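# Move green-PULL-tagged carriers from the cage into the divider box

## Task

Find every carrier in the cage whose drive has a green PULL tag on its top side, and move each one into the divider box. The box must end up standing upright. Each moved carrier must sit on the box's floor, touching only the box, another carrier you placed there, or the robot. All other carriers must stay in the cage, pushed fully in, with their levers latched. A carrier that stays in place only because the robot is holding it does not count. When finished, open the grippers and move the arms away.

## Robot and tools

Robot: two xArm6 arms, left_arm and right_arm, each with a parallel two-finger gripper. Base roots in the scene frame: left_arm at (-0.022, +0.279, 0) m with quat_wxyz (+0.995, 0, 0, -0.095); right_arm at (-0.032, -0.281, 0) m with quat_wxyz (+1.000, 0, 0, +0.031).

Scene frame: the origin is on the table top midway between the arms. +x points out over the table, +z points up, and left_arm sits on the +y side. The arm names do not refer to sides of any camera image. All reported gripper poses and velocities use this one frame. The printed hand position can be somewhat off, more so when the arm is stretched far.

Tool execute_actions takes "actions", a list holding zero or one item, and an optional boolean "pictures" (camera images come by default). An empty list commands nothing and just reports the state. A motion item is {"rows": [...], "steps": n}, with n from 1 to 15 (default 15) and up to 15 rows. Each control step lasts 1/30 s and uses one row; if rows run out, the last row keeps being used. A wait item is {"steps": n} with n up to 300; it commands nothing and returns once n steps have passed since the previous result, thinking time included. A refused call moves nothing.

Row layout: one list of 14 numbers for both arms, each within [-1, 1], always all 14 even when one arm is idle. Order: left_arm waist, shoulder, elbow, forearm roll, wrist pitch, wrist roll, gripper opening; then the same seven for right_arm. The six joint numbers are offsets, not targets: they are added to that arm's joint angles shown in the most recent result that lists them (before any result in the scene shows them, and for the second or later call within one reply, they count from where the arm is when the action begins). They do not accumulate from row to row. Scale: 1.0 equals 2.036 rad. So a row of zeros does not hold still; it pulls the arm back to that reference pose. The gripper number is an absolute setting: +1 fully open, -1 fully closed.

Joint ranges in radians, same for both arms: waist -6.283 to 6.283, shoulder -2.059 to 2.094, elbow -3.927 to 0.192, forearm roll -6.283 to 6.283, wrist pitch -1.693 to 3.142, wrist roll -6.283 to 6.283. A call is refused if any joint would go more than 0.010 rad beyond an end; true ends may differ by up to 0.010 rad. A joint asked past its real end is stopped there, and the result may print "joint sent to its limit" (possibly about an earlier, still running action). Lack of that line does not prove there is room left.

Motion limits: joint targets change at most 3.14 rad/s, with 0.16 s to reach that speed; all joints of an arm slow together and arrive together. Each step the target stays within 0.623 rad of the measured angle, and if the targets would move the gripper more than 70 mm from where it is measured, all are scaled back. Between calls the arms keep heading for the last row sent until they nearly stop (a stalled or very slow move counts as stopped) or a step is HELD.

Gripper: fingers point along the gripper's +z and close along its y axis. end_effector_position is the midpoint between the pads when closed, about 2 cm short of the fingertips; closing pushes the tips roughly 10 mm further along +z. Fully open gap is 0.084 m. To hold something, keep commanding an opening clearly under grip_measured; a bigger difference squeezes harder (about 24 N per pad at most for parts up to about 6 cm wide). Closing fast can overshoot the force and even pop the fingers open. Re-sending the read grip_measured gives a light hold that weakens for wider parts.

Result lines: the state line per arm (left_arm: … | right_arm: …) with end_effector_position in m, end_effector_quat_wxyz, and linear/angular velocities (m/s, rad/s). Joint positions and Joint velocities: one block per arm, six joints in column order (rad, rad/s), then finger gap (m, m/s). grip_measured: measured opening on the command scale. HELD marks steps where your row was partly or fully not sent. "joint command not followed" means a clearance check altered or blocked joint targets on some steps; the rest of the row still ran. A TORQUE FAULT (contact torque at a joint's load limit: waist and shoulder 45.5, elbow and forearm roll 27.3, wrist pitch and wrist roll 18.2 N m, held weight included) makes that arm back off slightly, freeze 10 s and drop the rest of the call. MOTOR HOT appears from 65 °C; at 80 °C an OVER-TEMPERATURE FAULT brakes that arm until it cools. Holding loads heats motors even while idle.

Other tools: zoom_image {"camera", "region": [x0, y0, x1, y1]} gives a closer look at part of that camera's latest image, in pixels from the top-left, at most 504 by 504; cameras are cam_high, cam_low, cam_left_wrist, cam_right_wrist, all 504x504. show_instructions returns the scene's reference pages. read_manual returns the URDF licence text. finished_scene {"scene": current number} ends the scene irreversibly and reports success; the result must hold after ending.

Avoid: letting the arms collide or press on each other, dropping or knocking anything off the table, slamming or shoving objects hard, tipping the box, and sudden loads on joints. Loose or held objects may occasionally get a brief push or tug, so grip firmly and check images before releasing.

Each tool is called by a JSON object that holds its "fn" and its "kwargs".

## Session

{"fn": "execute_actions", "kwargs": {"actions": []}}

Scene clock: 0.00 s of 9097.00 s.
left_arm: end_effector_position=(+0.2227, +0.3425, +0.3494) grip_measured=+1.00 end_effector_quat_wxyz=(+0.637, +0.684, -0.264, -0.237) end_effector_velocity=(-0.000, +0.000, +0.000) end_effector_angular_velocity=(+0.001, -0.001, +0.000) | right_arm: end_effector_position=(+0.3653, -0.2573, +0.2482) grip_measured=+1.00 end_effector_quat_wxyz=(+0.001, +0.999, +0.032, -0.003) end_effector_velocity=(+0.000, +0.000, +0.001) end_effector_angular_velocity=(+0.000, -0.002, -0.000)
Joint positions: left_arm=[ 0.793  0.275 -1.371 -0.44   2.543  1.194  0.084] | right_arm=[-0.    -0.266 -0.923 -0.002  1.195 -0.002  0.084]
Joint velocities: left_arm=[ 0.    -0.001 -0.     0.     0.    -0.     0.   ] | right_arm=[ 0.    -0.001 -0.001  0.    -0.     0.001  0.   ]
camera_calibration (this result's frames):
cam_left_wrist: T_world_to_cam=[[-0.0536643, -0.0231817, 0.99829, -0.298874], [-0.74644, 0.664995, -0.0246837, 0.0135049], [-0.663285, -0.746488, -0.0529902, 0.551347], [0, 0, 0, 1]] pos_world=[0.359742, 0.395665, 0.327912]
cam_right_wrist: T_world_to_cam=[[0.0822028, -0.996613, -0.00218242, -0.24996], [-0.996615, -0.0822003, -0.00121469, 0.417024], [0.00103118, 0.00227488, -0.999997, 0.378934], [0, 0, 0, 1]] pos_world=[0.43577, -0.215696, 0.378894]

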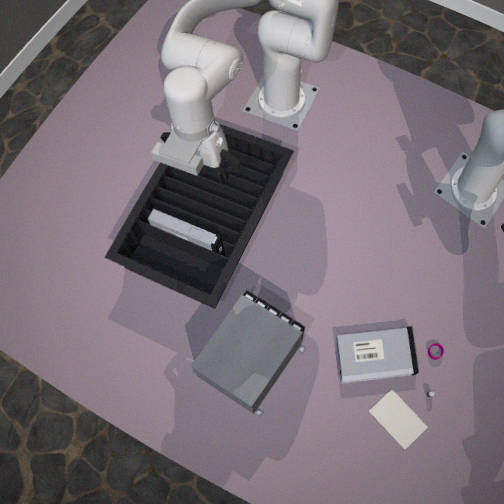

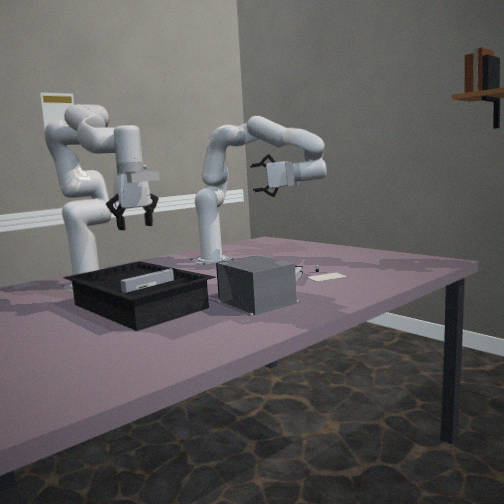

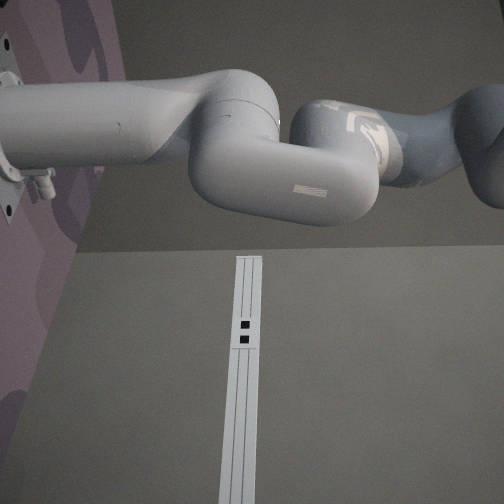

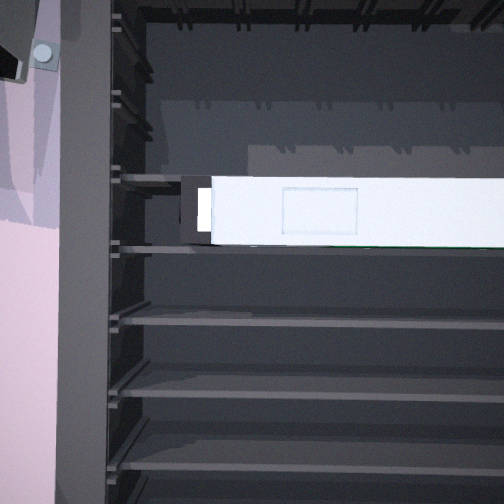

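{"fn": "execute_actions", "kwargs": {"actions": [{"rows":[[-0.566,-0.247,0,0.2176,-1,-0.5864,1,-0.53,0,0,0,0,0,1]]}], "pictures": false}}

{"fn": "show_instructions", "kwargs": {}}

{"fn": "execute_actions", "kwargs": {"actions": [{"steps":90}], "pictures": false}}

{"fn": "execute_actions", "kwargs": {"actions": [{"rows":[[0,0,0.5555,0,-0.4047,0,1,0,0,0,0,0,0,1]]}], "pictures": false}}

{"fn": "execute_actions", "kwargs": {"actions": [{"steps":50}]}}

Scene clock: 8.23 s of 9097.00 s.
left_arm: end_effector_position=(+0.2969, +0.2571, +0.3323) grip_measured=+1.00 end_effector_quat_wxyz=(+0.163, +0.914, -0.289, -0.235) end_effector_velocity=(+0.223, -0.262, +0.023) end_effector_angular_velocity=(+0.968, -1.226, -0.066) | right_arm: end_effector_position=(+0.3454, -0.4079, +0.2482) grip_measured=+1.00 end_effector_quat_wxyz=(+0.000, +0.987, -0.160, -0.003) end_effector_velocity=(-0.116, -0.344, +0.000) end_effector_angular_velocity=(-0.001, -0.000, -0.910)
Joint positions: left_arm=[ 0.241 -0.058 -1.372 -0.148  1.992  0.643  0.084] | right_arm=[-0.384 -0.266 -0.923 -0.002  1.195 -0.002  0.084]
Joint velocities: left_arm=[-1.091 -0.346  0.     0.307 -1.087 -1.087 -0.   ] | right_arm=[-0.911 -0.001  0.    -0.     0.    -0.001 -0.   ]
Steps of this call (steps 1 to 90: nothing new was sent; then 4.73 s passed at rest; steps 91 to 105: all 15 steps of this action). Readings (joint positions):
91: left_arm=[0.793 0.275 -1.371 -0.440 2.543 1.194] | right_arm=[-0.001 -0.266 -0.923 -0.002 1.195 -0.002]
92: left_arm=[0.791 0.273 -1.370 -0.437 2.539 1.190] | right_arm=[-0.003 -0.266 -0.923 -0.001 1.195 -0.002]
94: left_arm=[0.755 0.245 -1.366 -0.408 2.497 1.149] | right_arm=[-0.039 -0.266 -0.923 -0.001 1.195 -0.002]
98: left_arm=[0.539 0.080 -1.374 -0.269 2.289 0.940] | right_arm=[-0.172 -0.266 -0.924 -0.002 1.195 -0.002]
105: the state above

Reference images for this scene: manual page 1, manual page 2, manual page 3, manual page 4, manual page 5, manual page 6.

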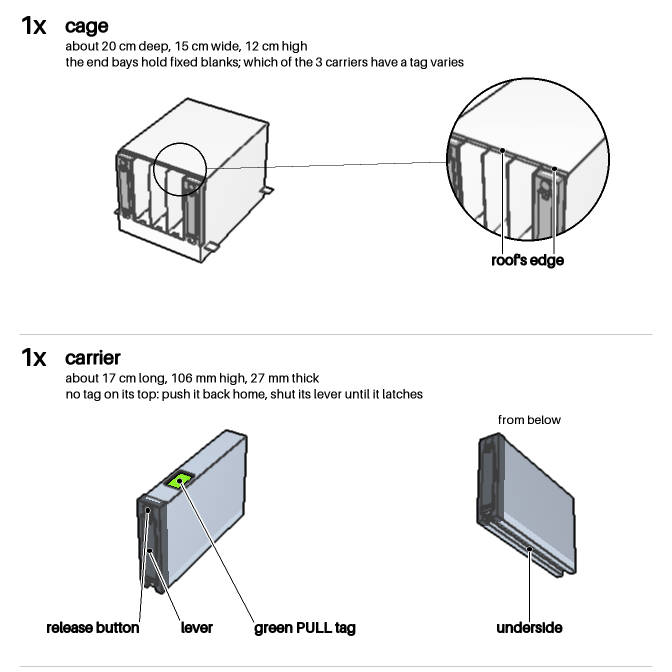

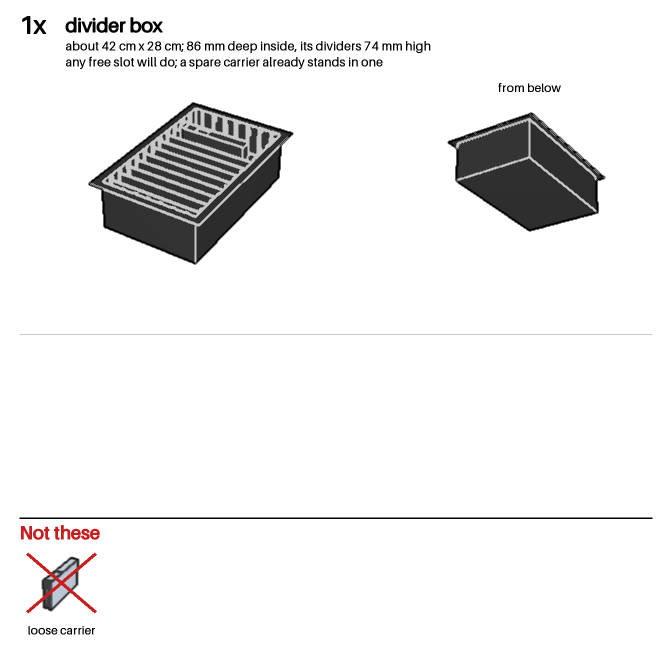

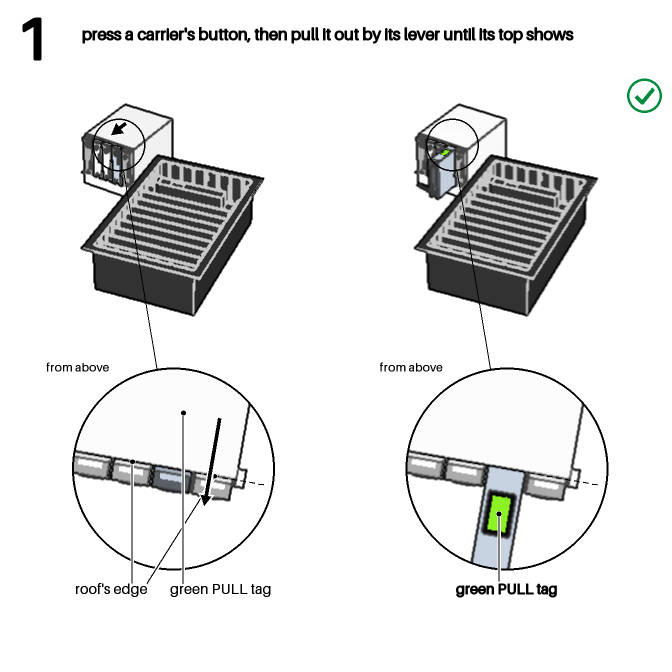

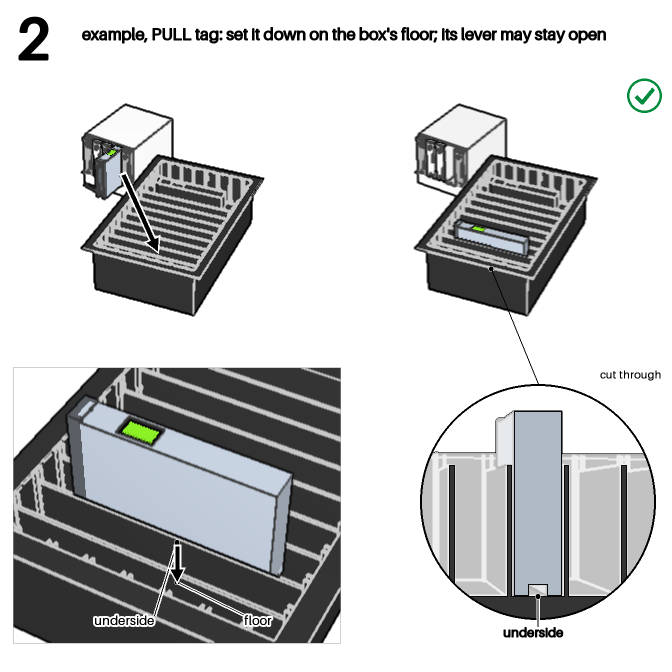

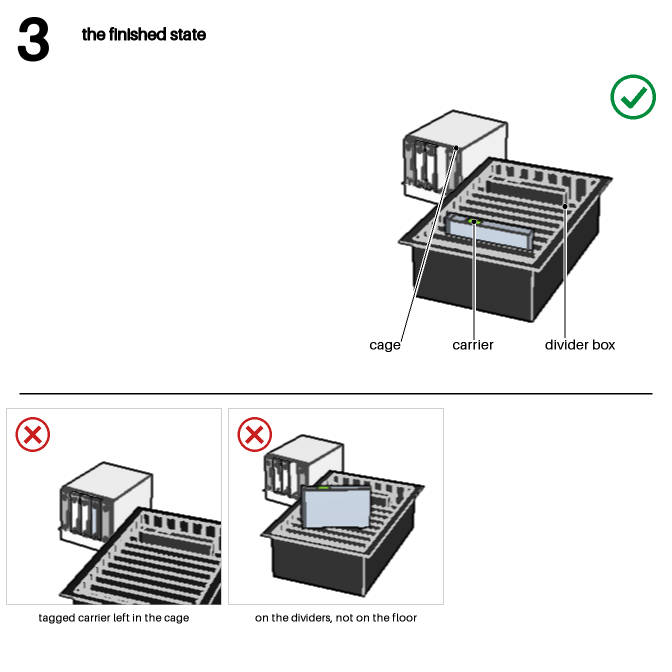

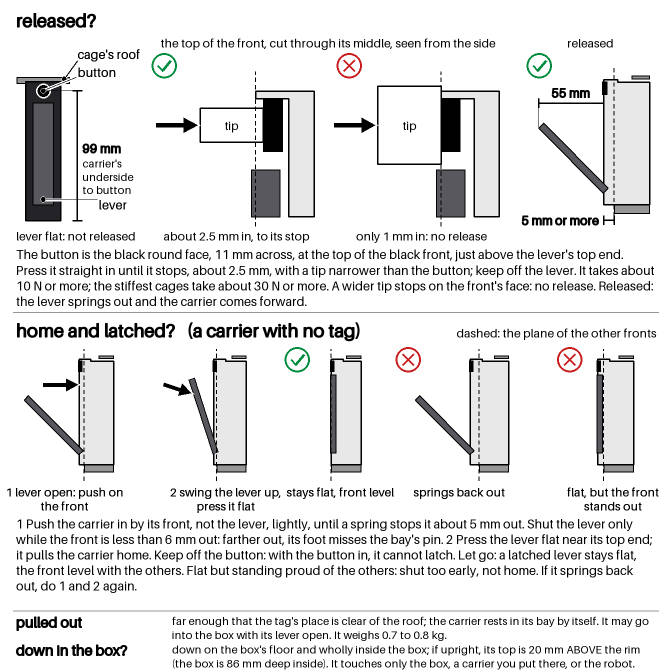

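Scene clock: 11.23 s of 9097.00 s.
left_arm: end_effector_position=(+0.4781, -0.0263, +0.5944) grip_measured=+1.00 end_effector_quat_wxyz=(+0.139, +0.823, -0.232, +0.500) end_effector_velocity=(+0.000, -0.000, -0.001) end_effector_angular_velocity=(-0.001, +0.002, +0.000) | right_arm: end_effector_position=(+0.1767, -0.6202, +0.2482) grip_measured=+1.00 end_effector_quat_wxyz=(-0.001, +0.874, -0.486, -0.003) end_effector_velocity=(-0.000, +0.000, -0.000) end_effector_angular_velocity=(+0.000, +0.001, -0.002)
Joint positions: left_arm=[-0.359 -0.228 -1.371  0.003  0.507  0.     0.084] | right_arm=[-1.079 -0.266 -0.923 -0.002  1.195 -0.002  0.084]
Joint velocities: left_arm=[-0.     0.001  0.    -0.     0.    -0.002  0.   ] | right_arm=[-0.001 -0.     0.001 -0.001  0.     0.002  0.   ]
Steps of this call (steps 1 to 60: the robot went on to your last target; steps 61 to 90: nothing new was sent). Readings (joint positions):
1: left_arm=[0.205 -0.069 -1.372 -0.139 1.956 0.607] | right_arm=[-0.415 -0.266 -0.923 -0.002 1.195 -0.002]
2: left_arm=[0.170 -0.079 -1.372 -0.130 1.921 0.572] | right_arm=[-0.445 -0.266 -0.923 -0.002 1.195 -0.002]
4: left_arm=[0.106 -0.097 -1.371 -0.114 1.851 0.503] | right_arm=[-0.506 -0.266 -0.923 -0.002 1.195 -0.002]
8: left_arm=[-0.006 -0.128 -1.371 -0.086 1.704 0.382] | right_arm=[-0.628 -0.266 -0.923 -0.002 1.195 -0.002]
90: the state above
All arms were judged still, so your last target was given up. Only a new action makes them travel on or press farther. Fingers that are still opening or closing keep moving.

Scene clock: 11.73 s of 9097.00 s.
left_arm: end_effector_position=(+0.4824, -0.0293, +0.4440) grip_measured=+1.00 end_effector_quat_wxyz=(+0.138, +0.827, -0.234, +0.492) end_effector_velocity=(-0.056, +0.034, -0.379) end_effector_angular_velocity=(+0.119, +0.194, -0.003) | right_arm: end_effector_position=(+0.1767, -0.6202, +0.2482) grip_measured=+1.00 end_effector_quat_wxyz=(-0.001, +0.874, -0.486, -0.003) end_effector_velocity=(-0.000, +0.000, -0.001) end_effector_angular_velocity=(+0.001, +0.001, +0.000)
Joint positions: left_arm=[-0.359 -0.227 -0.953  0.003  0.107  0.     0.084] | right_arm=[-1.079 -0.266 -0.923 -0.002  1.195 -0.002  0.084]
Joint velocities: left_arm=[-0.     0.003  0.923  0.    -0.698  0.001 -0.   ] | right_arm=[ 0.     0.     0.001 -0.     0.     0.     0.   ]
Steps of this call (steps 1 to 15: all 15 steps of this action). Readings (joint positions):
1: left_arm=[-0.359 -0.228 -1.371 0.003 0.507 0.000] | right_arm=[-1.079 -0.266 -0.923 -0.002 1.195 -0.002]
2: left_arm=[-0.359 -0.228 -1.368 0.003 0.503 0.000] | right_arm=[-1.079 -0.266 -0.923 -0.002 1.195 -0.002]
4: left_arm=[-0.359 -0.231 -1.334 0.003 0.461 0.000] | right_arm=[-1.079 -0.266 -0.923 -0.002 1.195 -0.002]
8: left_arm=[-0.359 -0.226 -1.183 0.003 0.321 0.000] | right_arm=[-1.079 -0.266 -0.923 -0.002 1.195 -0.002]
15: the state above

Scene clock: 13.40 s of 9097.00 s.
left_arm: end_effector_position=(+0.3553, +0.0481, +0.1610) grip_measured=+1.00 end_effector_quat_wxyz=(+0.103, +0.889, -0.252, +0.368) end_effector_velocity=(-0.000, +0.000, -0.000) end_effector_angular_velocity=(+0.001, +0.000, -0.000) | right_arm: end_effector_position=(+0.1767, -0.6202, +0.2482) grip_measured=+1.00 end_effector_quat_wxyz=(-0.001, +0.874, -0.486, -0.003) end_effector_velocity=(+0.000, +0.000, -0.000) end_effector_angular_velocity=(-0.000, +0.001, +0.003)
Joint positions: left_arm=[-0.359 -0.228 -0.24   0.003 -0.316  0.     0.084] | right_arm=[-1.079 -0.266 -0.923 -0.002  1.195 -0.002  0.084]
Joint velocities: left_arm=[-0.    -0.     0.001  0.    -0.     0.    -0.   ] | right_arm=[ 0.001 -0.     0.    -0.001  0.    -0.001  0.   ]
Steps of this call (steps 1 to 45: the robot went on to your last target; steps 46 to 50: nothing new was sent). Readings (joint positions):
1: left_arm=[-0.359 -0.227 -0.923 0.003 0.085 0.000] | right_arm=[-1.079 -0.266 -0.923 -0.002 1.195 -0.002]
2: left_arm=[-0.359 -0.227 -0.893 0.003 0.064 0.000] | right_arm=[-1.079 -0.266 -0.923 -0.002 1.195 -0.002]
4: left_arm=[-0.359 -0.227 -0.836 0.003 0.026 0.000] | right_arm=[-1.079 -0.266 -0.923 -0.002 1.195 -0.002]
8: left_arm=[-0.359 -0.227 -0.724 0.003 -0.038 0.000] | right_arm=[-1.079 -0.266 -0.923 -0.002 1.195 -0.002]
50: the state above
All arms were judged still, so your last target was given up. Only a new action makes them travel on or press farther. Fingers that are still opening or closing keep moving.
camera_calibration (this result's frames):
cam_left_wrist: T_world_to_cam=[[-0.544491, -0.838748, 0.00567761, 0.262932], [-0.597171, 0.382895, -0.704825, 0.373632], [0.588996, -0.387161, -0.709359, 0.0529532], [0, 0, 0, 1]] pos_world=[0.335097, 0.0979731, 0.299415]
cam_right_wrist: T_world_to_cam=[[-0.839633, -0.543149, -0.00218246, -0.151949], [-0.543148, 0.839636, -0.00121459, 0.690855], [0.00249218, 0.000165584, -0.999997, 0.378387], [0, 0, 0, 1]] pos_world=[0.246712, -0.662661, 0.378894]

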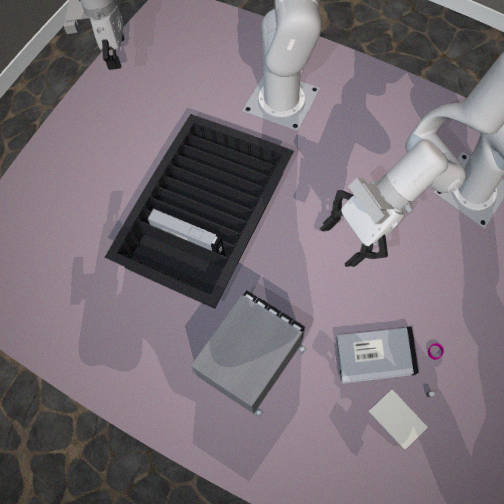

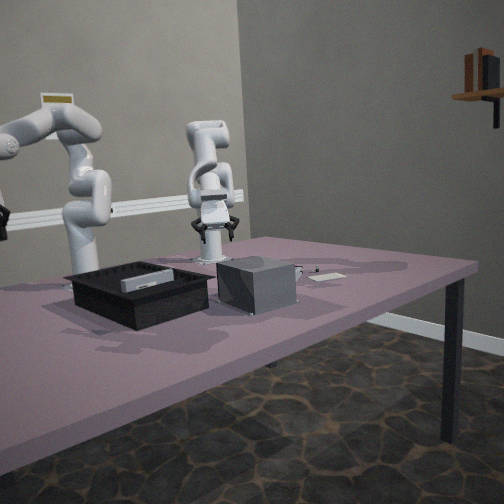

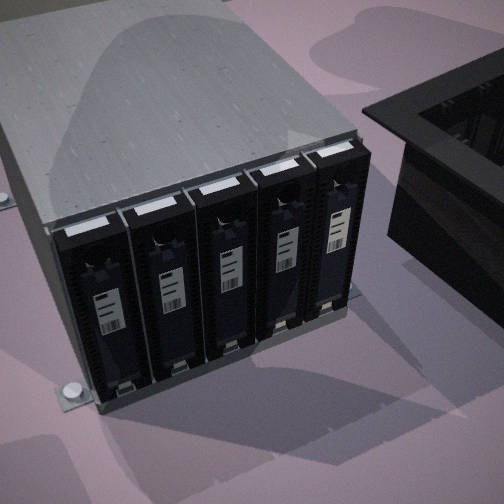

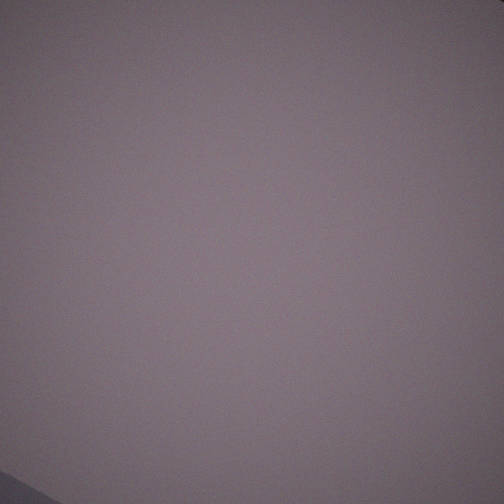

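{"fn": "execute_actions", "kwargs": {"actions": []}}

{"fn": "zoom_image", "kwargs": {"camera": "cam_left_wrist", "region": [60, 140, 400, 440]}}

Scene clock: 29.27 s of 9097.00 s.
left_arm: end_effector_position=(+0.3553, +0.0481, +0.1609) grip_measured=+1.00 end_effector_quat_wxyz=(+0.103, +0.889, -0.252, +0.368) end_effector_velocity=(+0.000, +0.000, +0.000) end_effector_angular_velocity=(+0.000, -0.000, -0.000) | right_arm: end_effector_position=(+0.1767, -0.6202, +0.2482) grip_measured=+1.00 end_effector_quat_wxyz=(-0.001, +0.874, -0.486, -0.003) end_effector_velocity=(-0.000, -0.000, +0.000) end_effector_angular_velocity=(-0.000, -0.001, -0.000)
Joint positions: left_arm=[-0.359 -0.228 -0.24   0.003 -0.316  0.     0.084] | right_arm=[-1.079 -0.266 -0.923 -0.002  1.195 -0.002  0.084]
Joint velocities: left_arm=[ 0. -0. -0. -0.  0.  0. -0.] | right_arm=[-0.001 -0.001 -0.     0.001 -0.    -0.001  0.   ]
Steps of this call (steps 1 to 90: nothing new was sent; then 12.87 s passed at rest). Readings (joint positions):
1: left_arm=[-0.359 -0.228 -0.240 0.003 -0.316 0.000] | right_arm=[-1.079 -0.266 -0.923 -0.002 1.195 -0.002]
2: left_arm=[-0.359 -0.228 -0.240 0.003 -0.316 0.000] | right_arm=[-1.079 -0.266 -0.923 -0.002 1.195 -0.002]
4: left_arm=[-0.359 -0.228 -0.240 0.003 -0.316 0.000] | right_arm=[-1.079 -0.266 -0.923 -0.002 1.195 -0.002]
8: left_arm=[-0.359 -0.228 -0.240 0.003 -0.316 0.000] | right_arm=[-1.079 -0.266 -0.923 -0.002 1.195 -0.002]
90: the state above
camera_calibration (this result's frames):
cam_left_wrist: T_world_to_cam=[[-0.54449, -0.838748, 0.00567953, 0.262931], [-0.59721, 0.382919, -0.704779, 0.373602], [0.588957, -0.387137, -0.709404, 0.0529678], [0, 0, 0, 1]] pos_world=[0.335087, 0.0979792, 0.299389]
cam_right_wrist: T_world_to_cam=[[-0.839633, -0.543149, -0.00218259, -0.151949], [-0.543148, 0.839636, -0.00121454, 0.690855], [0.00249226, 0.000165701, -0.999997, 0.378387], [0, 0, 0, 1]] pos_world=[0.246712, -0.662661, 0.378894]

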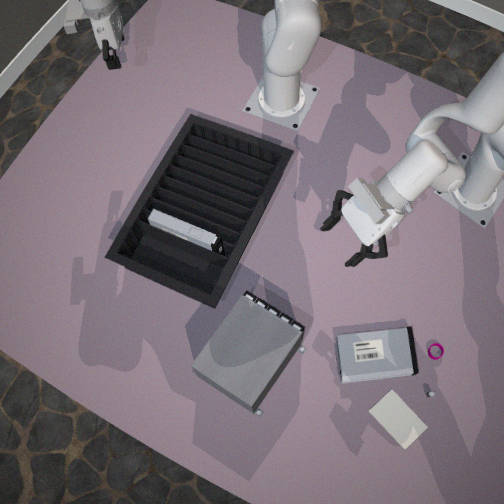

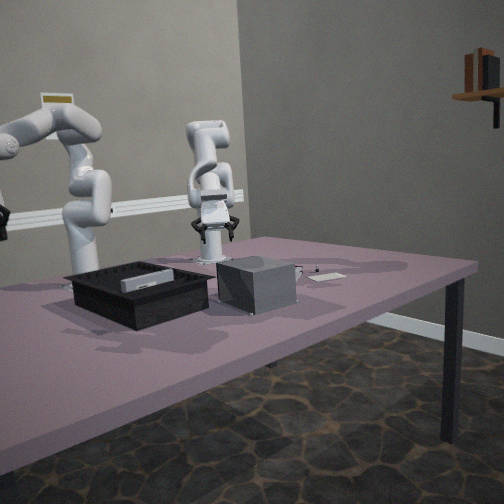

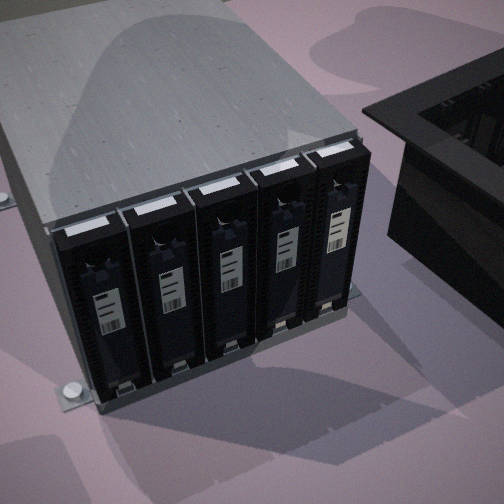

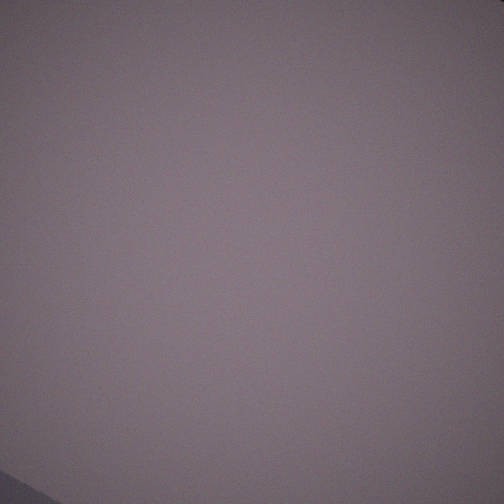

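Region (60, 140, 400, 440) of cam_left_wrist's 504x504 image, scaled by 1.482, with more detail than that image has; it fills the top 445 rows of this view, and the rest is white.

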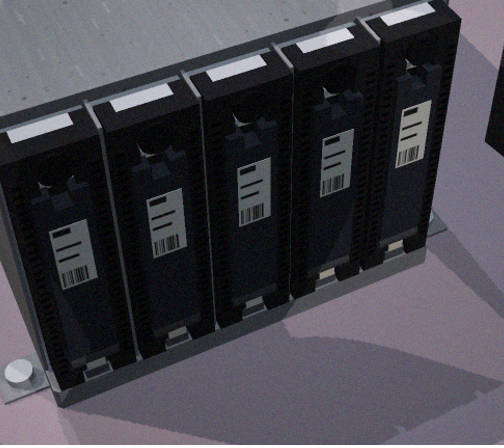

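{"fn": "execute_actions", "kwargs": {"actions": [{"rows":[[-0.0421,0.2814,-0.249,0,-0.033,0,1,0,0,0,0,0,0,1]]}], "pictures": false}}

{"fn": "execute_actions", "kwargs": {"actions": [{"steps":30}]}}

Scene clock: 41.00 s of 9097.00 s.
left_arm: end_effector_position=(+0.4378, -0.0523, +0.1187) grip_measured=+1.00 end_effector_quat_wxyz=(+0.117, +0.879, -0.285, +0.364) end_effector_velocity=(+0.105, -0.168, -0.143) end_effector_angular_velocity=(+0.019, +0.026, -0.134) | right_arm: end_effector_position=(+0.1767, -0.6202, +0.2482) grip_measured=+1.00 end_effector_quat_wxyz=(-0.001, +0.874, -0.486, -0.003) end_effector_velocity=(+0.000, -0.000, +0.000) end_effector_angular_velocity=(-0.000, +0.000, -0.000)
Joint positions: left_arm=[-0.434  0.274 -0.683  0.003 -0.375  0.     0.084] | right_arm=[-1.079 -0.266 -0.923 -0.002  1.195 -0.002  0.084]
Joint velocities: left_arm=[-0.132  0.857 -0.733  0.001 -0.092  0.    -0.   ] | right_arm=[ 0.001  0.001 -0.001 -0.     0.     0.001 -0.   ]
Steps of this call (steps 1 to 90: nothing new was sent; then 8.23 s passed at rest; steps 91 to 105: all 15 steps of this action). Readings (joint positions):
91: left_arm=[-0.359 -0.228 -0.240 0.003 -0.316 0.000] | right_arm=[-1.079 -0.266 -0.923 -0.002 1.195 -0.002]
92: left_arm=[-0.359 -0.225 -0.242 0.003 -0.317 0.000] | right_arm=[-1.079 -0.266 -0.923 -0.002 1.195 -0.002]
94: left_arm=[-0.365 -0.186 -0.275 0.003 -0.322 0.000] | right_arm=[-1.079 -0.266 -0.923 -0.002 1.195 -0.002]
98: left_arm=[-0.392 -0.007 -0.438 0.003 -0.343 0.000] | right_arm=[-1.079 -0.266 -0.923 -0.002 1.195 -0.002]
105: the state above

Scene clock: 42.00 s of 9097.00 s.
left_arm: end_effector_position=(+0.4473, -0.0667, +0.1075) grip_measured=+1.00 end_effector_quat_wxyz=(+0.119, +0.877, -0.290, +0.363) end_effector_velocity=(-0.000, +0.000, -0.001) end_effector_angular_velocity=(+0.001, +0.000, -0.000) | right_arm: end_effector_position=(+0.1767, -0.6202, +0.2482) grip_measured=+1.00 end_effector_quat_wxyz=(-0.001, +0.874, -0.486, -0.003) end_effector_velocity=(-0.000, +0.000, -0.000) end_effector_angular_velocity=(+0.001, +0.000, -0.002)
Joint positions: left_arm=[-0.444  0.345 -0.747  0.003 -0.384  0.     0.084] | right_arm=[-1.079 -0.266 -0.923 -0.002  1.195 -0.002  0.084]
Joint velocities: left_arm=[ 0.     0.001  0.     0.    -0.     0.     0.   ] | right_arm=[-0.001  0.     0.001  0.001  0.     0.001  0.   ]
Steps of this call (steps 1 to 30: the robot went on to your last target). Readings (joint positions):
1: left_arm=[-0.438 0.298 -0.703 0.003 -0.377 0.000] | right_arm=[-1.079 -0.266 -0.923 -0.002 1.195 -0.002]
2: left_arm=[-0.440 0.314 -0.717 0.003 -0.379 0.000] | right_arm=[-1.079 -0.266 -0.923 -0.002 1.195 -0.002]
4: left_arm=[-0.442 0.331 -0.732 0.003 -0.382 0.000] | right_arm=[-1.079 -0.266 -0.923 -0.002 1.195 -0.002]
8: left_arm=[-0.444 0.341 -0.743 0.003 -0.383 0.000] | right_arm=[-1.079 -0.266 -0.923 -0.002 1.195 -0.002]
30: the state above
All arms were judged still, so your last target was given up. Only a new action makes them travel on or press farther. Fingers that are still opening or closing keep moving.
camera_calibration (this result's frames):
cam_left_wrist: T_world_to_cam=[[-0.614352, -0.789011, 0.00582594, 0.25158], [-0.561577, 0.432053, -0.705664, 0.422221], [0.554259, -0.436798, -0.708523, -0.0714522], [0, 0, 0, 1]] pos_world=[0.431272, -0.0151326, 0.245855]
cam_right_wrist: T_world_to_cam=[[-0.839633, -0.543149, -0.00218246, -0.151949], [-0.543148, 0.839636, -0.00121462, 0.690856], [0.00249219, 0.000165564, -0.999997, 0.378387], [0, 0, 0, 1]] pos_world=[0.246712, -0.662661, 0.378894]

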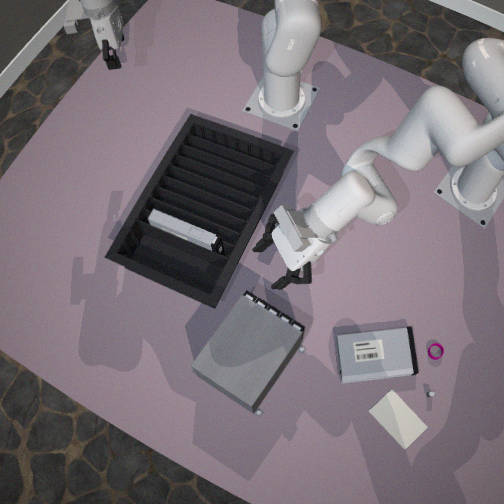

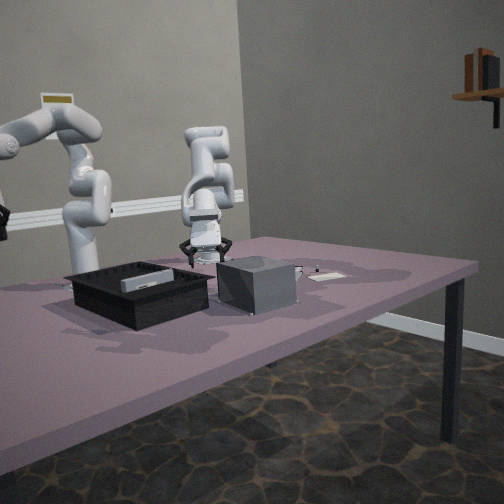

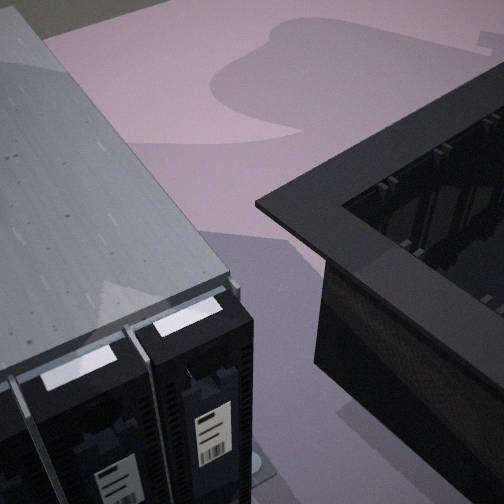

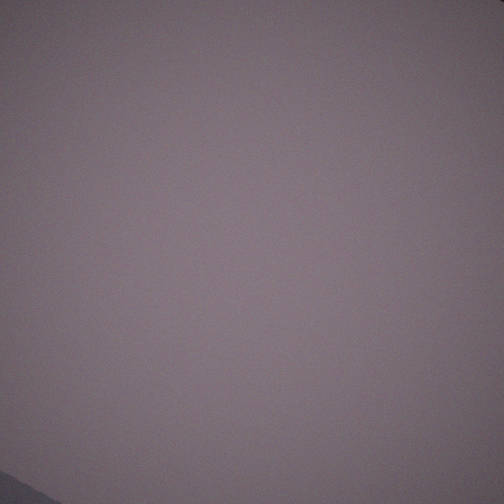

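{"fn": "execute_actions", "kwargs": {"actions": [{"rows":[[0.0085,0.019,-0.033,0,0.014,0,1,0,0,0,0,0,0,1],[0.0085,0.019,-0.033,0,0.014,0,1,0,0,0,0,0,0,1],[0.0085,0.019,-0.033,0,0.014,0,1,0,0,0,0,0,0,1],[0.0085,0.019,-0.033,0,0.014,0,1,0,0,0,0,0,0,1],[0.0099,0.023,-0.0395,0,0.0166,0,1,0,0,0,0,0,0,1],[0.0099,0.023,-0.0395,0,0.0166,0,1,0,0,0,0,0,0,1],[0.0113,0.027,-0.046,0,0.0194,0,1,0,0,0,0,0,0,1],[0.0113,0.027,-0.046,0,0.0194,0,1,0,0,0,0,0,0,1],[0.0127,0.031,-0.0526,0,0.022,0,1,0,0,0,0,0,0,1],[0.0127,0.031,-0.0526,0,0.022,0,1,0,0,0,0,0,0,1],[0.0141,0.0347,-0.059,0,0.025,0,1,0,0,0,0,0,0,1],[0.0141,0.0347,-0.059,0,0.025,0,1,0,0,0,0,0,0,1],[0.0155,0.0386,-0.0658,0,0.0277,0,1,0,0,0,0,0,0,1]]}], "pictures": false}}

{"fn": "execute_actions", "kwargs": {"actions": [{"steps":20}], "pictures": false}}

{"fn": "execute_actions", "kwargs": {"actions": [{"rows":[[-0.0141,-0.0386,0.0658,0,-0.0277,0,1,0,0,0,0,0,0,1]]}]}}

Scene clock: 50.13 s of 9097.00 s.
left_arm: end_effector_position=(+0.4807, -0.0705, +0.1065) grip_measured=+1.00 end_effector_quat_wxyz=(+0.114, +0.882, -0.278, +0.364) end_effector_velocity=(+0.037, -0.010, -0.011) end_effector_angular_velocity=(+0.016, +0.021, +0.019) | right_arm: end_effector_position=(+0.1767, -0.6202, +0.2482) grip_measured=+1.00 end_effector_quat_wxyz=(-0.001, +0.874, -0.486, -0.003) end_effector_velocity=(+0.000, +0.000, +0.000) end_effector_angular_velocity=(+0.000, -0.001, -0.001)
Joint positions: left_arm=[-0.417  0.413 -0.861  0.003 -0.335 -0.     0.084] | right_arm=[-1.079 -0.266 -0.923 -0.002  1.195 -0.002  0.084]
Joint velocities: left_arm=[ 0.023  0.103 -0.157  0.006  0.08  -0.002  0.   ] | right_arm=[ 0.001 -0.001  0.     0.001  0.     0.001 -0.   ]
Steps of this call (steps 1 to 90: nothing new was sent; then 4.63 s passed at rest; steps 91 to 105: all 15 steps of this action). Readings (joint positions):
91: left_arm=[-0.444 0.345 -0.747 0.003 -0.384 0.000] | right_arm=[-1.079 -0.266 -0.923 -0.002 1.195 -0.002]
92: left_arm=[-0.444 0.347 -0.749 0.003 -0.382 0.000] | right_arm=[-1.079 -0.266 -0.923 -0.002 1.195 -0.002]
94: left_arm=[-0.438 0.361 -0.773 0.003 -0.372 0.000] | right_arm=[-1.079 -0.266 -0.923 -0.002 1.195 -0.002]
98: left_arm=[-0.427 0.384 -0.814 0.003 -0.356 0.000] | right_arm=[-1.079 -0.266 -0.923 -0.002 1.195 -0.002]
105: the state above

Scene clock: 50.80 s of 9097.00 s.
left_arm: end_effector_position=(+0.4852, -0.0716, +0.1060) grip_measured=+1.00 end_effector_quat_wxyz=(+0.113, +0.882, -0.277, +0.364) end_effector_velocity=(+0.001, +0.000, +0.001) end_effector_angular_velocity=(-0.001, -0.002, +0.001) | right_arm: end_effector_position=(+0.1767, -0.6202, +0.2482) grip_measured=+1.00 end_effector_quat_wxyz=(-0.001, +0.874, -0.486, -0.003) end_effector_velocity=(-0.000, +0.000, -0.000) end_effector_angular_velocity=(+0.000, +0.001, +0.001)
Joint positions: left_arm=[-0.414  0.423 -0.879  0.003 -0.327 -0.     0.084] | right_arm=[-1.079 -0.266 -0.923 -0.002  1.195 -0.002  0.084]
Joint velocities: left_arm=[ 0.001  0.001 -0.003 -0.     0.     0.    -0.   ] | right_arm=[ 0.    -0.001  0.001 -0.001 -0.    -0.     0.   ]
Steps of this call (steps 1 to 20: the robot went on to your last target). Readings (joint positions):
1: left_arm=[-0.416 0.416 -0.866 0.003 -0.333 -0.000] | right_arm=[-1.079 -0.266 -0.923 -0.002 1.195 -0.002]
2: left_arm=[-0.416 0.418 -0.869 0.003 -0.331 -0.000] | right_arm=[-1.079 -0.266 -0.923 -0.002 1.195 -0.002]
4: left_arm=[-0.416 0.420 -0.873 0.004 -0.329 -0.000] | right_arm=[-1.079 -0.266 -0.923 -0.002 1.195 -0.002]
8: left_arm=[-0.415 0.422 -0.877 0.004 -0.327 -0.000] | right_arm=[-1.079 -0.266 -0.923 -0.002 1.195 -0.002]
20: the state above

Scene clock: 51.30 s of 9097.00 s.
left_arm: end_effector_position=(+0.4485, -0.0655, +0.1073) grip_measured=+1.00 end_effector_quat_wxyz=(+0.119, +0.878, -0.288, +0.363) end_effector_velocity=(-0.010, -0.000, -0.004) end_effector_angular_velocity=(+0.007, +0.007, -0.012) | right_arm: end_effector_position=(+0.1767, -0.6202, +0.2482) grip_measured=+1.00 end_effector_quat_wxyz=(-0.001, +0.874, -0.486, -0.003) end_effector_velocity=(-0.000, -0.000, -0.000) end_effector_angular_velocity=(+0.001, +0.001, +0.000)
Joint positions: left_arm=[-0.442  0.346 -0.748  0.003 -0.383  0.     0.084] | right_arm=[-1.079 -0.266 -0.923 -0.002  1.195 -0.002  0.084]
Joint velocities: left_arm=[-0.01  -0.01   0.024  0.002 -0.005  0.     0.   ] | right_arm=[-0.     0.001 -0.    -0.001 -0.    -0.    -0.   ]
Steps of this call (steps 1 to 15: all 15 steps of this action). Readings (joint positions):
1: left_arm=[-0.414 0.423 -0.879 0.003 -0.327 -0.000] | right_arm=[-1.079 -0.266 -0.923 -0.002 1.195 -0.002]
2: left_arm=[-0.415 0.422 -0.876 0.003 -0.328 0.000] | right_arm=[-1.079 -0.266 -0.923 -0.002 1.195 -0.002]
4: left_arm=[-0.419 0.403 -0.846 0.002 -0.344 0.000] | right_arm=[-1.079 -0.266 -0.923 -0.002 1.195 -0.002]
8: left_arm=[-0.435 0.357 -0.770 0.002 -0.375 0.001] | right_arm=[-1.079 -0.266 -0.923 -0.002 1.195 -0.002]
15: the state above
camera_calibration (this result's frames):
cam_left_wrist: T_world_to_cam=[[-0.612159, -0.790713, 0.00578928, 0.252165], [-0.562961, 0.430672, -0.705405, 0.422791], [0.55528, -0.435079, -0.708781, -0.0720295], [0, 0, 0, 1]] pos_world=[0.432376, -0.0140328, 0.245726]
cam_right_wrist: T_world_to_cam=[[-0.839633, -0.543149, -0.00218249, -0.151949], [-0.543148, 0.839636, -0.00121451, 0.690855], [0.00249216, 0.000165668, -0.999997, 0.378388], [0, 0, 0, 1]] pos_world=[0.246712, -0.662661, 0.378894]

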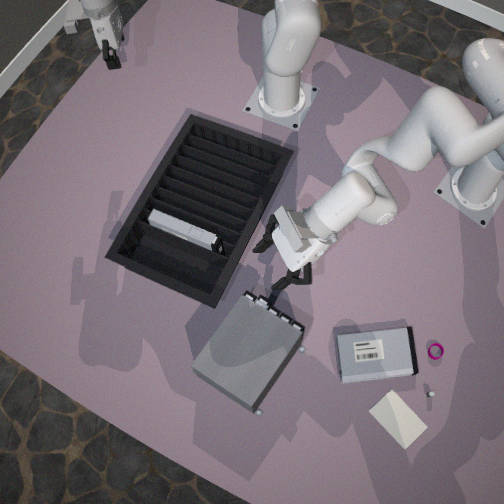

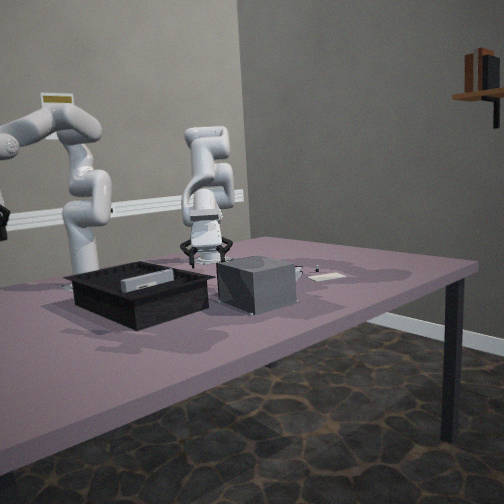

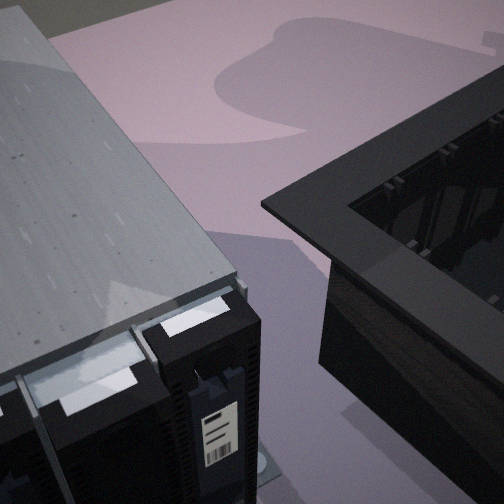

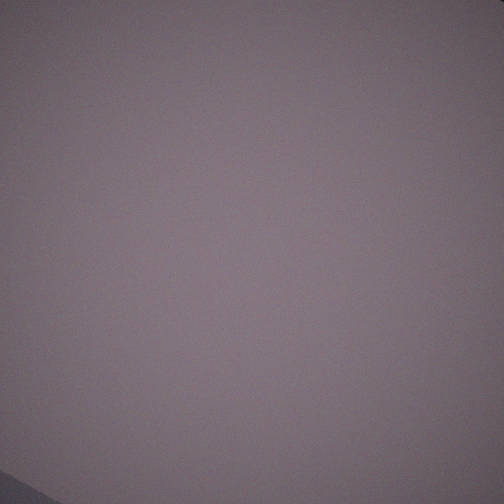

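{"fn": "execute_actions", "kwargs": {"actions": [{"rows":[[0.0205,-0.0123,0.0207,0,-0.0088,0,1,0,0,0,0,0,0,1]]}], "pictures": false}}

{"fn": "execute_actions", "kwargs": {"actions": [{"steps":10}], "pictures": false}}

{"fn": "execute_actions", "kwargs": {"actions": [{"rows":[[0.0071,0.019,-0.033,0,0.014,0,1,0,0,0,0,0,0,1],[0.0071,0.019,-0.033,0,0.014,0,1,0,0,0,0,0,0,1],[0.0071,0.019,-0.033,0,0.014,0,1,0,0,0,0,0,0,1],[0.0071,0.019,-0.033,0,0.014,0,1,0,0,0,0,0,0,1],[0.0085,0.023,-0.0395,0,0.0166,0,1,0,0,0,0,0,0,1],[0.0085,0.023,-0.0395,0,0.0166,0,1,0,0,0,0,0,0,1],[0.0099,0.027,-0.046,0,0.0194,0,1,0,0,0,0,0,0,1],[0.0099,0.027,-0.046,0,0.0194,0,1,0,0,0,0,0,0,1],[0.0113,0.031,-0.0526,0,0.022,0,1,0,0,0,0,0,0,1],[0.0113,0.031,-0.0526,0,0.022,0,1,0,0,0,0,0,0,1],[0.0127,0.0347,-0.059,0,0.025,0,1,0,0,0,0,0,0,1],[0.0127,0.0347,-0.059,0,0.025,0,1,0,0,0,0,0,0,1],[0.0141,0.0386,-0.0658,0,0.0277,0,1,0,0,0,0,0,0,1]]}], "pictures": false}}

{"fn": "execute_actions", "kwargs": {"actions": [{"steps":20}], "pictures": false}}

{"fn": "execute_actions", "kwargs": {"actions": [{"rows":[[-0.0141,-0.0386,0.0658,0,-0.0277,0,1,0,0,0,0,0,0,1]]}]}}

Scene clock: 64.13 s of 9097.00 s.
left_arm: end_effector_position=(+0.4532, -0.0398, +0.1077) grip_measured=+1.00 end_effector_quat_wxyz=(+0.111, +0.883, -0.270, +0.366) end_effector_velocity=(-0.000, +0.003, -0.001) end_effector_angular_velocity=(+0.001, +0.002, +0.004) | right_arm: end_effector_position=(+0.1767, -0.6202, +0.2482) grip_measured=+1.00 end_effector_quat_wxyz=(-0.001, +0.874, -0.486, -0.003) end_effector_velocity=(+0.000, -0.000, -0.000) end_effector_angular_velocity=(+0.000, +0.000, -0.001)
Joint positions: left_arm=[-0.4    0.321 -0.706  0.003 -0.401  0.     0.084] | right_arm=[-1.079 -0.266 -0.923 -0.002  1.195 -0.002  0.084]
Joint velocities: left_arm=[ 0.004 -0.001  0.005 -0.    -0.001 -0.     0.   ] | right_arm=[ 0.     0.001 -0.001  0.     0.     0.002  0.   ]
Steps of this call (steps 1 to 15: the robot went on to your last target; steps 16 to 90: nothing new was sent; then 9.33 s passed at rest; steps 91 to 105: all 15 steps of this action). Readings (joint positions):
91: left_arm=[-0.443 0.345 -0.745 0.003 -0.383 -0.000] | right_arm=[-1.079 -0.266 -0.923 -0.002 1.195 -0.002]
92: left_arm=[-0.441 0.344 -0.743 0.004 -0.385 -0.000] | right_arm=[-1.079 -0.266 -0.923 -0.002 1.195 -0.002]
94: left_arm=[-0.424 0.334 -0.728 0.004 -0.391 0.000] | right_arm=[-1.079 -0.266 -0.923 -0.002 1.195 -0.002]
98: left_arm=[-0.404 0.324 -0.710 0.003 -0.399 0.000] | right_arm=[-1.079 -0.266 -0.923 -0.002 1.195 -0.002]
105: the state above

Scene clock: 64.47 s of 9097.00 s.
left_arm: end_effector_position=(+0.4532, -0.0395, +0.1076) grip_measured=+1.00 end_effector_quat_wxyz=(+0.111, +0.883, -0.270, +0.366) end_effector_velocity=(+0.000, +0.000, -0.000) end_effector_angular_velocity=(+0.001, -0.000, -0.001) | right_arm: end_effector_position=(+0.1767, -0.6202, +0.2482) grip_measured=+1.00 end_effector_quat_wxyz=(-0.001, +0.874, -0.486, -0.003) end_effector_velocity=(-0.001, -0.000, +0.000) end_effector_angular_velocity=(-0.001, -0.001, -0.001)
Joint positions: left_arm=[-0.4    0.321 -0.706  0.003 -0.401  0.     0.084] | right_arm=[-1.079 -0.266 -0.923 -0.002  1.195 -0.002  0.084]
Joint velocities: left_arm=[ 0.001  0.     0.     0.     0.     0.002 -0.   ] | right_arm=[-0.002 -0.001  0.     0.     0.    -0.001 -0.   ]
Steps of this call (steps 1 to 10: the robot went on to your last target). Readings (joint positions):
1: left_arm=[-0.400 0.321 -0.706 0.003 -0.401 0.000] | right_arm=[-1.079 -0.266 -0.923 -0.002 1.195 -0.002]
2: left_arm=[-0.400 0.321 -0.706 0.003 -0.401 0.000] | right_arm=[-1.079 -0.266 -0.923 -0.002 1.195 -0.002]
4: left_arm=[-0.400 0.321 -0.706 0.003 -0.401 0.000] | right_arm=[-1.079 -0.266 -0.923 -0.002 1.195 -0.002]
8: left_arm=[-0.400 0.321 -0.706 0.003 -0.401 0.000] | right_arm=[-1.079 -0.266 -0.923 -0.002 1.195 -0.002]
10: the state above

Scene clock: 64.97 s of 9097.00 s.
left_arm: end_effector_position=(+0.4857, -0.0438, +0.1066) grip_measured=+1.00 end_effector_quat_wxyz=(+0.106, +0.887, -0.260, +0.366) end_effector_velocity=(+0.042, -0.008, -0.008) end_effector_angular_velocity=(+0.013, +0.016, +0.024) | right_arm: end_effector_position=(+0.1767, -0.6202, +0.2482) grip_measured=+1.00 end_effector_quat_wxyz=(-0.001, +0.874, -0.486, -0.003) end_effector_velocity=(-0.000, -0.000, -0.000) end_effector_angular_velocity=(+0.000, +0.000, -0.001)
Joint positions: left_arm=[-0.376  0.388 -0.819  0.003 -0.352 -0.     0.084] | right_arm=[-1.079 -0.266 -0.923 -0.002  1.195 -0.002  0.084]
Joint velocities: left_arm=[ 0.028  0.105 -0.166  0.003  0.081  0.001  0.   ] | right_arm=[-0.     0.    -0.    -0.     0.     0.001 -0.   ]
Steps of this call (steps 1 to 15: all 15 steps of this action). Readings (joint positions):
1: left_arm=[-0.400 0.321 -0.706 0.003 -0.401 0.000] | right_arm=[-1.079 -0.266 -0.923 -0.002 1.195 -0.002]
2: left_arm=[-0.399 0.323 -0.709 0.003 -0.399 0.000] | right_arm=[-1.079 -0.266 -0.923 -0.002 1.195 -0.002]
4: left_arm=[-0.394 0.337 -0.732 0.003 -0.389 0.000] | right_arm=[-1.079 -0.266 -0.923 -0.002 1.195 -0.002]
8: left_arm=[-0.385 0.360 -0.773 0.003 -0.373 0.000] | right_arm=[-1.079 -0.266 -0.923 -0.002 1.195 -0.002]
15: the state above

Scene clock: 65.63 s of 9097.00 s.
left_arm: end_effector_position=(+0.4900, -0.0446, +0.1060) grip_measured=+1.00 end_effector_quat_wxyz=(+0.106, +0.888, -0.259, +0.366) end_effector_velocity=(+0.000, +0.001, -0.001) end_effector_angular_velocity=(+0.001, -0.001, -0.000) | right_arm: end_effector_position=(+0.1767, -0.6202, +0.2482) grip_measured=+1.00 end_effector_quat_wxyz=(-0.001, +0.874, -0.486, -0.003) end_effector_velocity=(-0.000, -0.000, +0.000) end_effector_angular_velocity=(-0.000, -0.000, +0.000)
Joint positions: left_arm=[-0.373  0.399 -0.836  0.004 -0.344 -0.     0.084] | right_arm=[-1.079 -0.266 -0.923 -0.002  1.195 -0.002  0.084]
Joint velocities: left_arm=[ 0.001  0.002 -0.     0.    -0.003  0.002  0.   ] | right_arm=[ 0. -0.  0. -0. -0.  0.  0.]
Steps of this call (steps 1 to 20: the robot went on to your last target). Readings (joint positions):
1: left_arm=[-0.375 0.392 -0.824 0.003 -0.350 -0.000] | right_arm=[-1.079 -0.266 -0.923 -0.002 1.195 -0.002]
2: left_arm=[-0.375 0.394 -0.827 0.004 -0.348 -0.000] | right_arm=[-1.079 -0.266 -0.923 -0.002 1.195 -0.002]
4: left_arm=[-0.374 0.396 -0.832 0.004 -0.346 -0.000] | right_arm=[-1.079 -0.266 -0.923 -0.002 1.195 -0.002]
8: left_arm=[-0.374 0.397 -0.834 0.004 -0.345 -0.000] | right_arm=[-1.079 -0.266 -0.923 -0.002 1.195 -0.002]
20: the state above

Scene clock: 66.13 s of 9097.00 s.
left_arm: end_effector_position=(+0.4530, -0.0394, +0.1071) grip_measured=+1.00 end_effector_quat_wxyz=(+0.111, +0.884, -0.270, +0.366) end_effector_velocity=(-0.012, -0.001, -0.003) end_effector_angular_velocity=(+0.006, +0.008, -0.014) | right_arm: end_effector_position=(+0.1767, -0.6202, +0.2482) grip_measured=+1.00 end_effector_quat_wxyz=(-0.001, +0.874, -0.486, -0.003) end_effector_velocity=(+0.000, +0.000, -0.000) end_effector_angular_velocity=(+0.000, +0.000, +0.002)
Joint positions: left_arm=[-0.4    0.322 -0.706  0.003 -0.4    0.     0.084] | right_arm=[-1.079 -0.266 -0.923 -0.002  1.195 -0.002  0.084]
Joint velocities: left_arm=[-0.012 -0.013  0.028  0.003 -0.005 -0.001 -0.   ] | right_arm=[ 0.001  0.     0.     0.     0.    -0.     0.   ]
Steps of this call (steps 1 to 15: all 15 steps of this action). Readings (joint positions):
1: left_arm=[-0.373 0.399 -0.836 0.004 -0.344 -0.000] | right_arm=[-1.079 -0.266 -0.923 -0.002 1.195 -0.002]
2: left_arm=[-0.373 0.397 -0.834 0.004 -0.346 0.000] | right_arm=[-1.079 -0.266 -0.923 -0.002 1.195 -0.002]
4: left_arm=[-0.377 0.381 -0.806 0.002 -0.360 0.001] | right_arm=[-1.079 -0.266 -0.923 -0.002 1.195 -0.002]
8: left_arm=[-0.392 0.334 -0.730 0.002 -0.392 0.001] | right_arm=[-1.079 -0.266 -0.923 -0.002 1.195 -0.002]
15: the state above
camera_calibration (this result's frames):
cam_left_wrist: T_world_to_cam=[[-0.578939, -0.81535, 0.00577294, 0.259564], [-0.580539, 0.407219, -0.705086, 0.420969], [0.572542, -0.411553, -0.709098, -0.0702155], [0, 0, 0, 1]] pos_world=[0.434862, 0.0113113, 0.245531]
cam_right_wrist: T_world_to_cam=[[-0.839633, -0.543149, -0.00218239, -0.151949], [-0.543148, 0.839636, -0.00121484, 0.690856], [0.00249225, 0.000165344, -0.999997, 0.378387], [0, 0, 0, 1]] pos_world=[0.246712, -0.662661, 0.378894]

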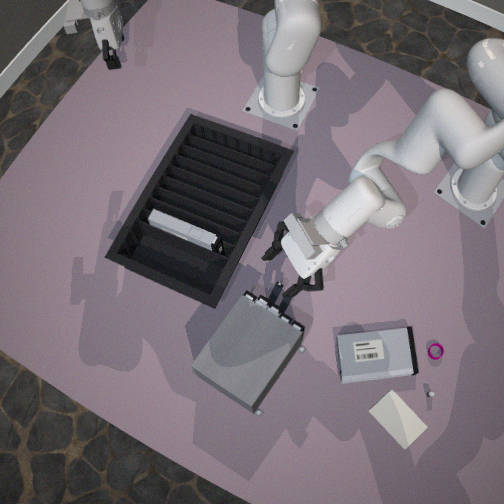

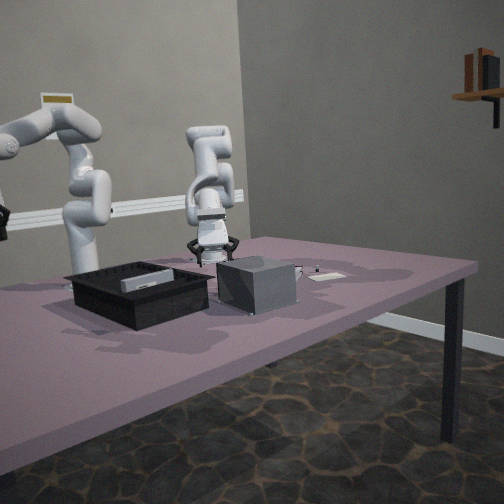

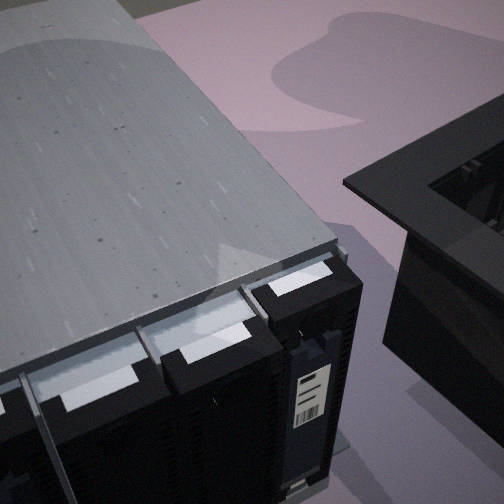

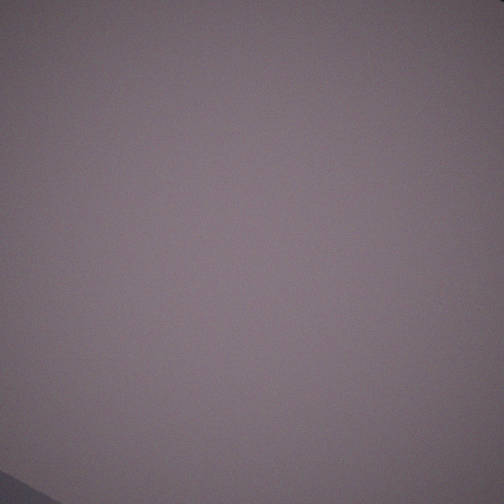

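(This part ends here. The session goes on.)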